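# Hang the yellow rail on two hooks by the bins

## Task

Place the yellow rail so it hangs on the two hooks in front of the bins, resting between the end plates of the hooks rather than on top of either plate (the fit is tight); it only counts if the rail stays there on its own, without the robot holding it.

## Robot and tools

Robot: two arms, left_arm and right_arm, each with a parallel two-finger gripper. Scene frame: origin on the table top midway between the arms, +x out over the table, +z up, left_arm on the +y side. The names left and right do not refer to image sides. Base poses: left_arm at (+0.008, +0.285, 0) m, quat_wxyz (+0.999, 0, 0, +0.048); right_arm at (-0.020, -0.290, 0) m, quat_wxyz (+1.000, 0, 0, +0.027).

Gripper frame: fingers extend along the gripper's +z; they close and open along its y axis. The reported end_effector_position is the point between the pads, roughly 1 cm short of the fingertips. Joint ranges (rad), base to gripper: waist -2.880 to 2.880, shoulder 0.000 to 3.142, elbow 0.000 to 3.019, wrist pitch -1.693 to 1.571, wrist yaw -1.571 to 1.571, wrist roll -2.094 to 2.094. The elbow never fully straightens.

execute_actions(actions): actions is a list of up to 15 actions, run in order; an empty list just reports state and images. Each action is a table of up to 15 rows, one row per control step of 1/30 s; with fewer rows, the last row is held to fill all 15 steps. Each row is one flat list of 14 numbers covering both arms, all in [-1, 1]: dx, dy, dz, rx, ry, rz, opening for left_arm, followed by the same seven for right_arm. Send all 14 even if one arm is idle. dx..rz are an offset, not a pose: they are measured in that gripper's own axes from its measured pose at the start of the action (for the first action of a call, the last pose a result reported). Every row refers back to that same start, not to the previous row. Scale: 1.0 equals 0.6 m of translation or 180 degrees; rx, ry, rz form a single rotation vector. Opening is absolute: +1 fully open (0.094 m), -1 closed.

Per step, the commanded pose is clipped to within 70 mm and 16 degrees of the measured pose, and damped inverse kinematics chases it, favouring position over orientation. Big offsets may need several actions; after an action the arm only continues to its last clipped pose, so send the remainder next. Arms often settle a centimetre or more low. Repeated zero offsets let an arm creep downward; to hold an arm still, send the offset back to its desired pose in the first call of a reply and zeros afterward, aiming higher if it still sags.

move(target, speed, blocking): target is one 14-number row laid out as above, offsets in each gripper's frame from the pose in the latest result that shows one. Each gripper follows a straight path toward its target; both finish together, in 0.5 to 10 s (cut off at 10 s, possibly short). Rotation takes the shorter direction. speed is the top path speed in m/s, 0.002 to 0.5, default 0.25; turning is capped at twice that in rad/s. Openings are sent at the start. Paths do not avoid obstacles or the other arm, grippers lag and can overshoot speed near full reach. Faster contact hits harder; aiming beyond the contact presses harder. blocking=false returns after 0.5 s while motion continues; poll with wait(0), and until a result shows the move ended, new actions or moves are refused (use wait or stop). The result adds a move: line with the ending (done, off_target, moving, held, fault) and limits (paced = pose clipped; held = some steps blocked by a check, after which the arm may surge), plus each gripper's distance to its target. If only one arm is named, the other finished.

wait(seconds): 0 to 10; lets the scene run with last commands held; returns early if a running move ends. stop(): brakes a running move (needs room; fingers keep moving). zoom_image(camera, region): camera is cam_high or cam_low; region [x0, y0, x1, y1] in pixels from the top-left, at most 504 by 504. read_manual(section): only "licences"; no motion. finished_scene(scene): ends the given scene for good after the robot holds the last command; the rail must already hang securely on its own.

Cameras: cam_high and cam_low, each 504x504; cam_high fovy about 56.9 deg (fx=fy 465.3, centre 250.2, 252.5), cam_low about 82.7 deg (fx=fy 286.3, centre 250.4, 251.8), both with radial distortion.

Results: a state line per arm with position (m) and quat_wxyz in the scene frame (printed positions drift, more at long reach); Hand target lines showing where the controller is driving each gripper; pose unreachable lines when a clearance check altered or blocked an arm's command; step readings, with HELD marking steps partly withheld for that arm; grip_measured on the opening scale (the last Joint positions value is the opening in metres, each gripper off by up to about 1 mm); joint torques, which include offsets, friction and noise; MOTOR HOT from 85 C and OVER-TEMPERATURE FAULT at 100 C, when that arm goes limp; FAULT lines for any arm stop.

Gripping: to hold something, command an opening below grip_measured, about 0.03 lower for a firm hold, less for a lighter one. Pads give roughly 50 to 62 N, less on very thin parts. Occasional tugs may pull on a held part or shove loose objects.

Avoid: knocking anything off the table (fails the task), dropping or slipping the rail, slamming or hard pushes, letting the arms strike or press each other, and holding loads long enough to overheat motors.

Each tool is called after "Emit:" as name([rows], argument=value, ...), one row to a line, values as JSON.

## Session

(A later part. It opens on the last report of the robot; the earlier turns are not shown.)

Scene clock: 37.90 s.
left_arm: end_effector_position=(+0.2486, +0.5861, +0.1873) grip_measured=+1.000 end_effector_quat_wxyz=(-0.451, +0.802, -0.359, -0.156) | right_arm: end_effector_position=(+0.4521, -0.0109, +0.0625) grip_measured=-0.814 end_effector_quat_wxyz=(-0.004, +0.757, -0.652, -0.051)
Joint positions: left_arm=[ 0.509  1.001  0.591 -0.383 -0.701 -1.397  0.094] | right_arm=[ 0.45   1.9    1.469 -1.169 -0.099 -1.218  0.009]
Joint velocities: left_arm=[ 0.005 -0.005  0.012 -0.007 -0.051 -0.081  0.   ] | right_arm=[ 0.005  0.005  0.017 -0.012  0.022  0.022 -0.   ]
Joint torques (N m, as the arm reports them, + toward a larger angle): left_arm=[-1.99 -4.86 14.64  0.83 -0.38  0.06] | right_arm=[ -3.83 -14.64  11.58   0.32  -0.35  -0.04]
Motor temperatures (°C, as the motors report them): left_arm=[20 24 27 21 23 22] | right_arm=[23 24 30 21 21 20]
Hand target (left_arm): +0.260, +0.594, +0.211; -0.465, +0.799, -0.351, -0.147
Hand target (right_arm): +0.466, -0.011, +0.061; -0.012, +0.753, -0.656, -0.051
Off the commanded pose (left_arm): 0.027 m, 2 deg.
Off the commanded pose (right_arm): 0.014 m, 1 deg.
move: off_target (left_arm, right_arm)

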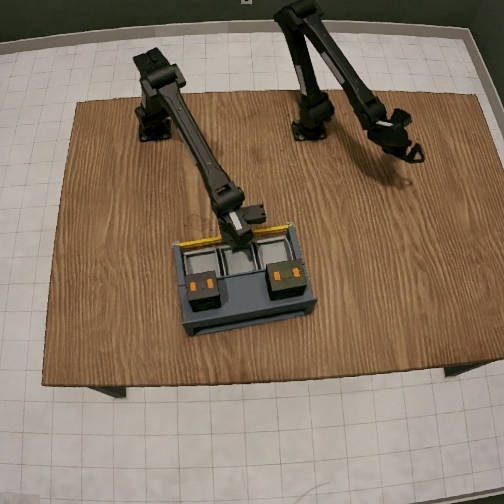

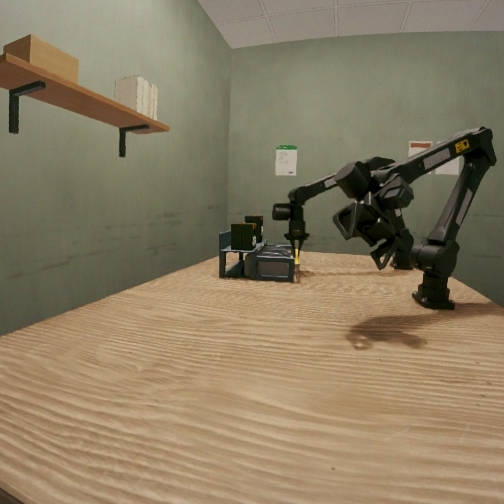

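Emit:
execute_actions([
  [[-0.0143,-0.0428,-0.0078,0.0093,-0.0012,-0.0073,1, -0.0053,-0.0167,0.0072,0.0006,-0.0002,0,-0.85],[-0.0143,-0.0428,-0.0078,0.0093,-0.0012,-0.0073,1, -0.0053,-0.0167,0.0072,0.0006,-0.0002,0,-0.85],[-0.0143,-0.0428,-0.0078,0.0093,-0.0012,-0.0073,1, -0.0053,-0.0167,0.0072,0.0006,-0.0002,0,-0.85],[-0.0143,-0.0428,-0.0078,0.0093,-0.0012,-0.0073,1, -0.0053,-0.0167,0.0072,0.0006,-0.0002,0,-0.84],[-0.0143,-0.0428,-0.0078,0.0093,-0.0012,-0.0073,1, -0.0053,-0.0167,0.0072,0.0006,-0.0002,0,-0.83],[-0.0143,-0.0428,-0.0078,0.0093,-0.0012,-0.0073,1, -0.0053,-0.0167,0.0072,0.0006,-0.0002,0,-0.82],[-0.0143,-0.0428,-0.0078,0.0093,-0.0012,-0.0073,1, -0.0053,-0.0167,0.0072,0.0006,-0.0002,0,-0.81],[-0.0143,-0.0428,-0.0078,0.0093,-0.0012,-0.0073,1, -0.0053,-0.0167,0.0072,0.0006,-0.0002,0,-0.80],[-0.0143,-0.0428,-0.0078,0.0093,-0.0012,-0.0073,1, -0.0053,-0.0167,0.0072,0.0006,-0.0002,0,-0.79],[-0.0143,-0.0428,-0.0078,0.0093,-0.0012,-0.0073,1, -0.0053,-0.0167,0.0072,0.0006,-0.0002,0,-0.77],[-0.0143,-0.0428,-0.0078,0.0093,-0.0012,-0.0073,1, -0.0053,-0.0167,0.0072,0.0006,-0.0002,0,-0.74],[-0.0143,-0.0428,-0.0078,0.0093,-0.0012,-0.0073,1, -0.0053,-0.0167,0.0072,0.0006,-0.0002,0,-0.70],[-0.0143,-0.0428,-0.0078,0.0093,-0.0012,-0.0073,1, -0.0053,-0.0167,0.0072,0.0006,-0.0002,0,-0.65],[-0.0143,-0.0428,-0.0078,0.0093,-0.0012,-0.0073,1, -0.0053,-0.0167,0.0072,0.0006,-0.0002,0,-0.6]],
])

Emit:
move(target=[-0.0143,-0.0428,-0.0078,0.0093,-0.0012,-0.0073,1, -0.016,-0.013,-0.108,0.0386,-0.0142,-0.0041,-0.6], speed=0.1)

Emit:
zoom_image(camera="cam_low", region=[285, 238, 315, 272])

Emit:
zoom_image(camera="cam_high", region=[275, 210, 305, 240])

Emit:
zoom_image(camera="cam_high", region=[165, 230, 195, 260])

Scene clock: 39.03 s.
left_arm: end_effector_position=(+0.2486, +0.5861, +0.1873) grip_measured=+1.000 end_effector_quat_wxyz=(-0.451, +0.802, -0.359, -0.156) | right_arm: end_effector_position=(+0.4520, -0.0109, +0.0621) grip_measured=-0.607 end_effector_quat_wxyz=(-0.003, +0.757, -0.652, -0.052)
Joint positions: left_arm=[ 0.509  1.001  0.591 -0.383 -0.701 -1.397  0.094] | right_arm=[ 0.45   1.9    1.469 -1.169 -0.099 -1.218  0.018]
Joint velocities: left_arm=[-0.024 -0.005 -0.002 -0.007 -0.007  0.022  0.   ] | right_arm=[-0.005 -0.005  0.007  0.017  0.022 -0.022  0.013]
Joint torques (N m, as the arm reports them, + toward a larger angle): left_arm=[-1.96 -4.72 14.72  0.84 -0.38  0.06] | right_arm=[ -2.6  -14.48  11.64  -0.11  -0.14  -0.05]
Motor temperatures (°C, as the motors report them): left_arm=[20 24 27 21 23 22] | right_arm=[23 24 30 21 21 20]
Hand target (left_arm): +0.260, +0.594, +0.211; -0.465, +0.799, -0.351, -0.147
Hand target (right_arm): +0.461, -0.006, +0.058; -0.005, +0.757, -0.652, -0.051
Off the commanded pose (left_arm): 0.027 m, 2 deg.
Off the commanded pose (right_arm): 0.011 m, 0 deg.
Step readings (end_effector_position):
0: left_arm (+0.2486, +0.5861, +0.1873) | right_arm (+0.4521, -0.0109, +0.0625)
1: left_arm (+0.2486, +0.5861, +0.1873) | right_arm (+0.4521, -0.0109, +0.0623)
2: left_arm (+0.2486, +0.5861, +0.1873) | right_arm (+0.4521, -0.0109, +0.0623)
4: left_arm (+0.2486, +0.5861, +0.1873) | right_arm (+0.4520, -0.0109, +0.0621)
8: left_arm (+0.2486, +0.5861, +0.1873) | right_arm (+0.4520, -0.0109, +0.0621)
15: end_effector_position above

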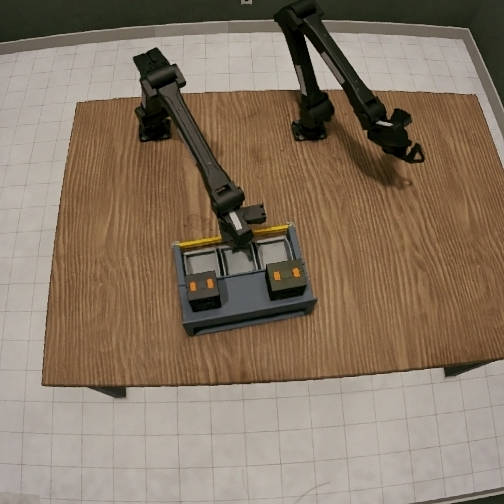

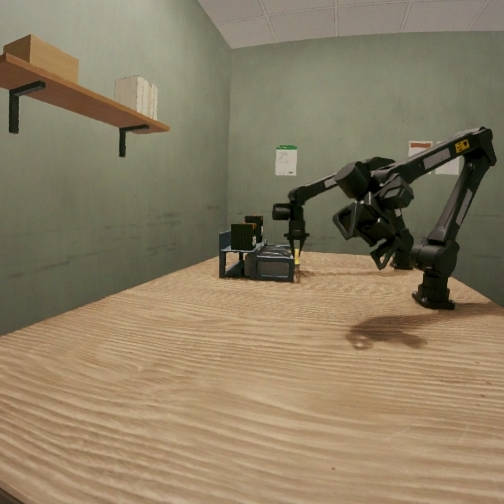

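Scene clock: 40.03 s.
left_arm: end_effector_position=(+0.2486, +0.5861, +0.1873) grip_measured=+1.000 end_effector_quat_wxyz=(-0.451, +0.802, -0.359, -0.156) | right_arm: end_effector_position=(+0.4557, -0.0089, +0.1154) grip_measured=-0.602 end_effector_quat_wxyz=(-0.051, +0.758, -0.649, -0.034)
Joint positions: left_arm=[ 0.509  1.001  0.591 -0.383 -0.701 -1.397  0.094] | right_arm=[ 0.45   1.8    1.469 -1.169 -0.099 -1.218  0.019]
Joint velocities: left_arm=[ 0.005  0.005  0.012 -0.012  0.051 -0.037  0.   ] | right_arm=[-0.015 -0.005 -0.012 -0.002  0.007 -0.007 -0.   ]
Joint torques (N m, as the arm reports them, + toward a larger angle): left_arm=[-2.08 -4.77 14.68  0.83 -0.37  0.09] | right_arm=[ -2.77 -15.54  11.09   0.36  -0.09   0.  ]
Motor temperatures (°C, as the motors report them): left_arm=[20 24 27 21 23 22] | right_arm=[23 24 30 21 21 20]
Hand target (left_arm): +0.260, +0.594, +0.211; -0.465, +0.799, -0.351, -0.147
Hand target (right_arm): +0.462, -0.005, +0.126; -0.064, +0.758, -0.648, -0.028
Off the commanded pose (left_arm): 0.027 m, 2 deg.
Off the commanded pose (right_arm): 0.014 m, 2 deg.
move: off_target (left_arm, right_arm)

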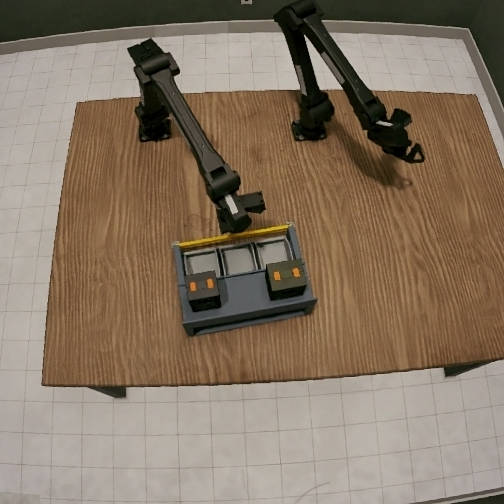

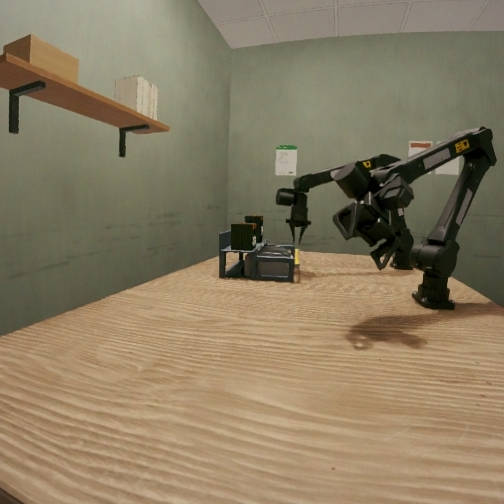

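Region (285, 238, 315, 272) of cam_low's 504x504 image, scaled by 14.824, with more detail than that image has; it fills the left 445 columns of this view, and the rest is white.

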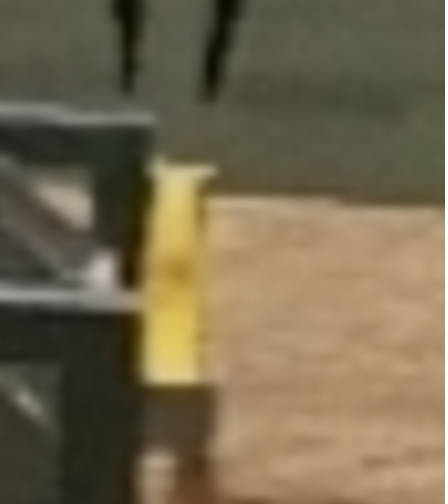

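Region (275, 210, 305, 240) of cam_high's 504x504 image, scaled by 16.800, with more detail than that image has.

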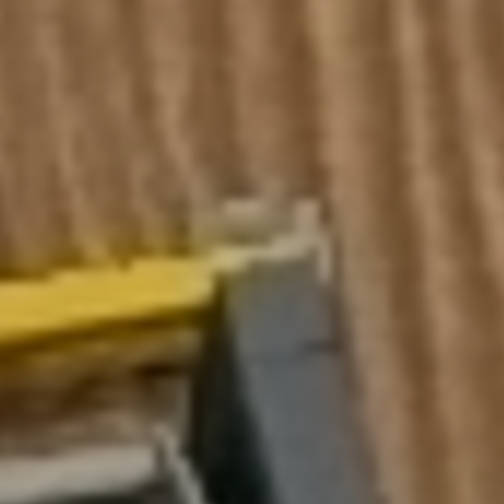

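Region (165, 230, 195, 260) of cam_high's 504x504 image, scaled by 16.800, with more detail than that image has.

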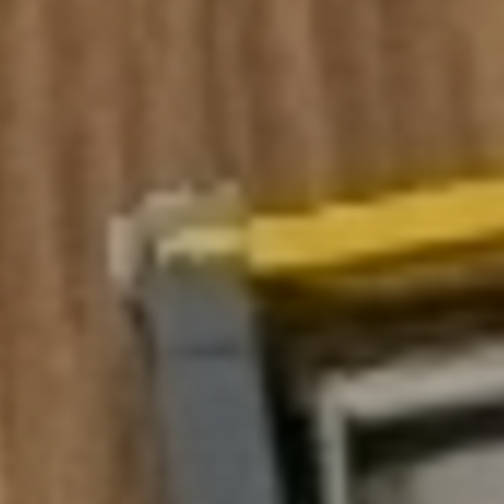

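The rail is seated in both hooks between the end plates, and the gripper is clear of it.

Emit:
finished_scene(scene=1)

The scene is finished: the task was done.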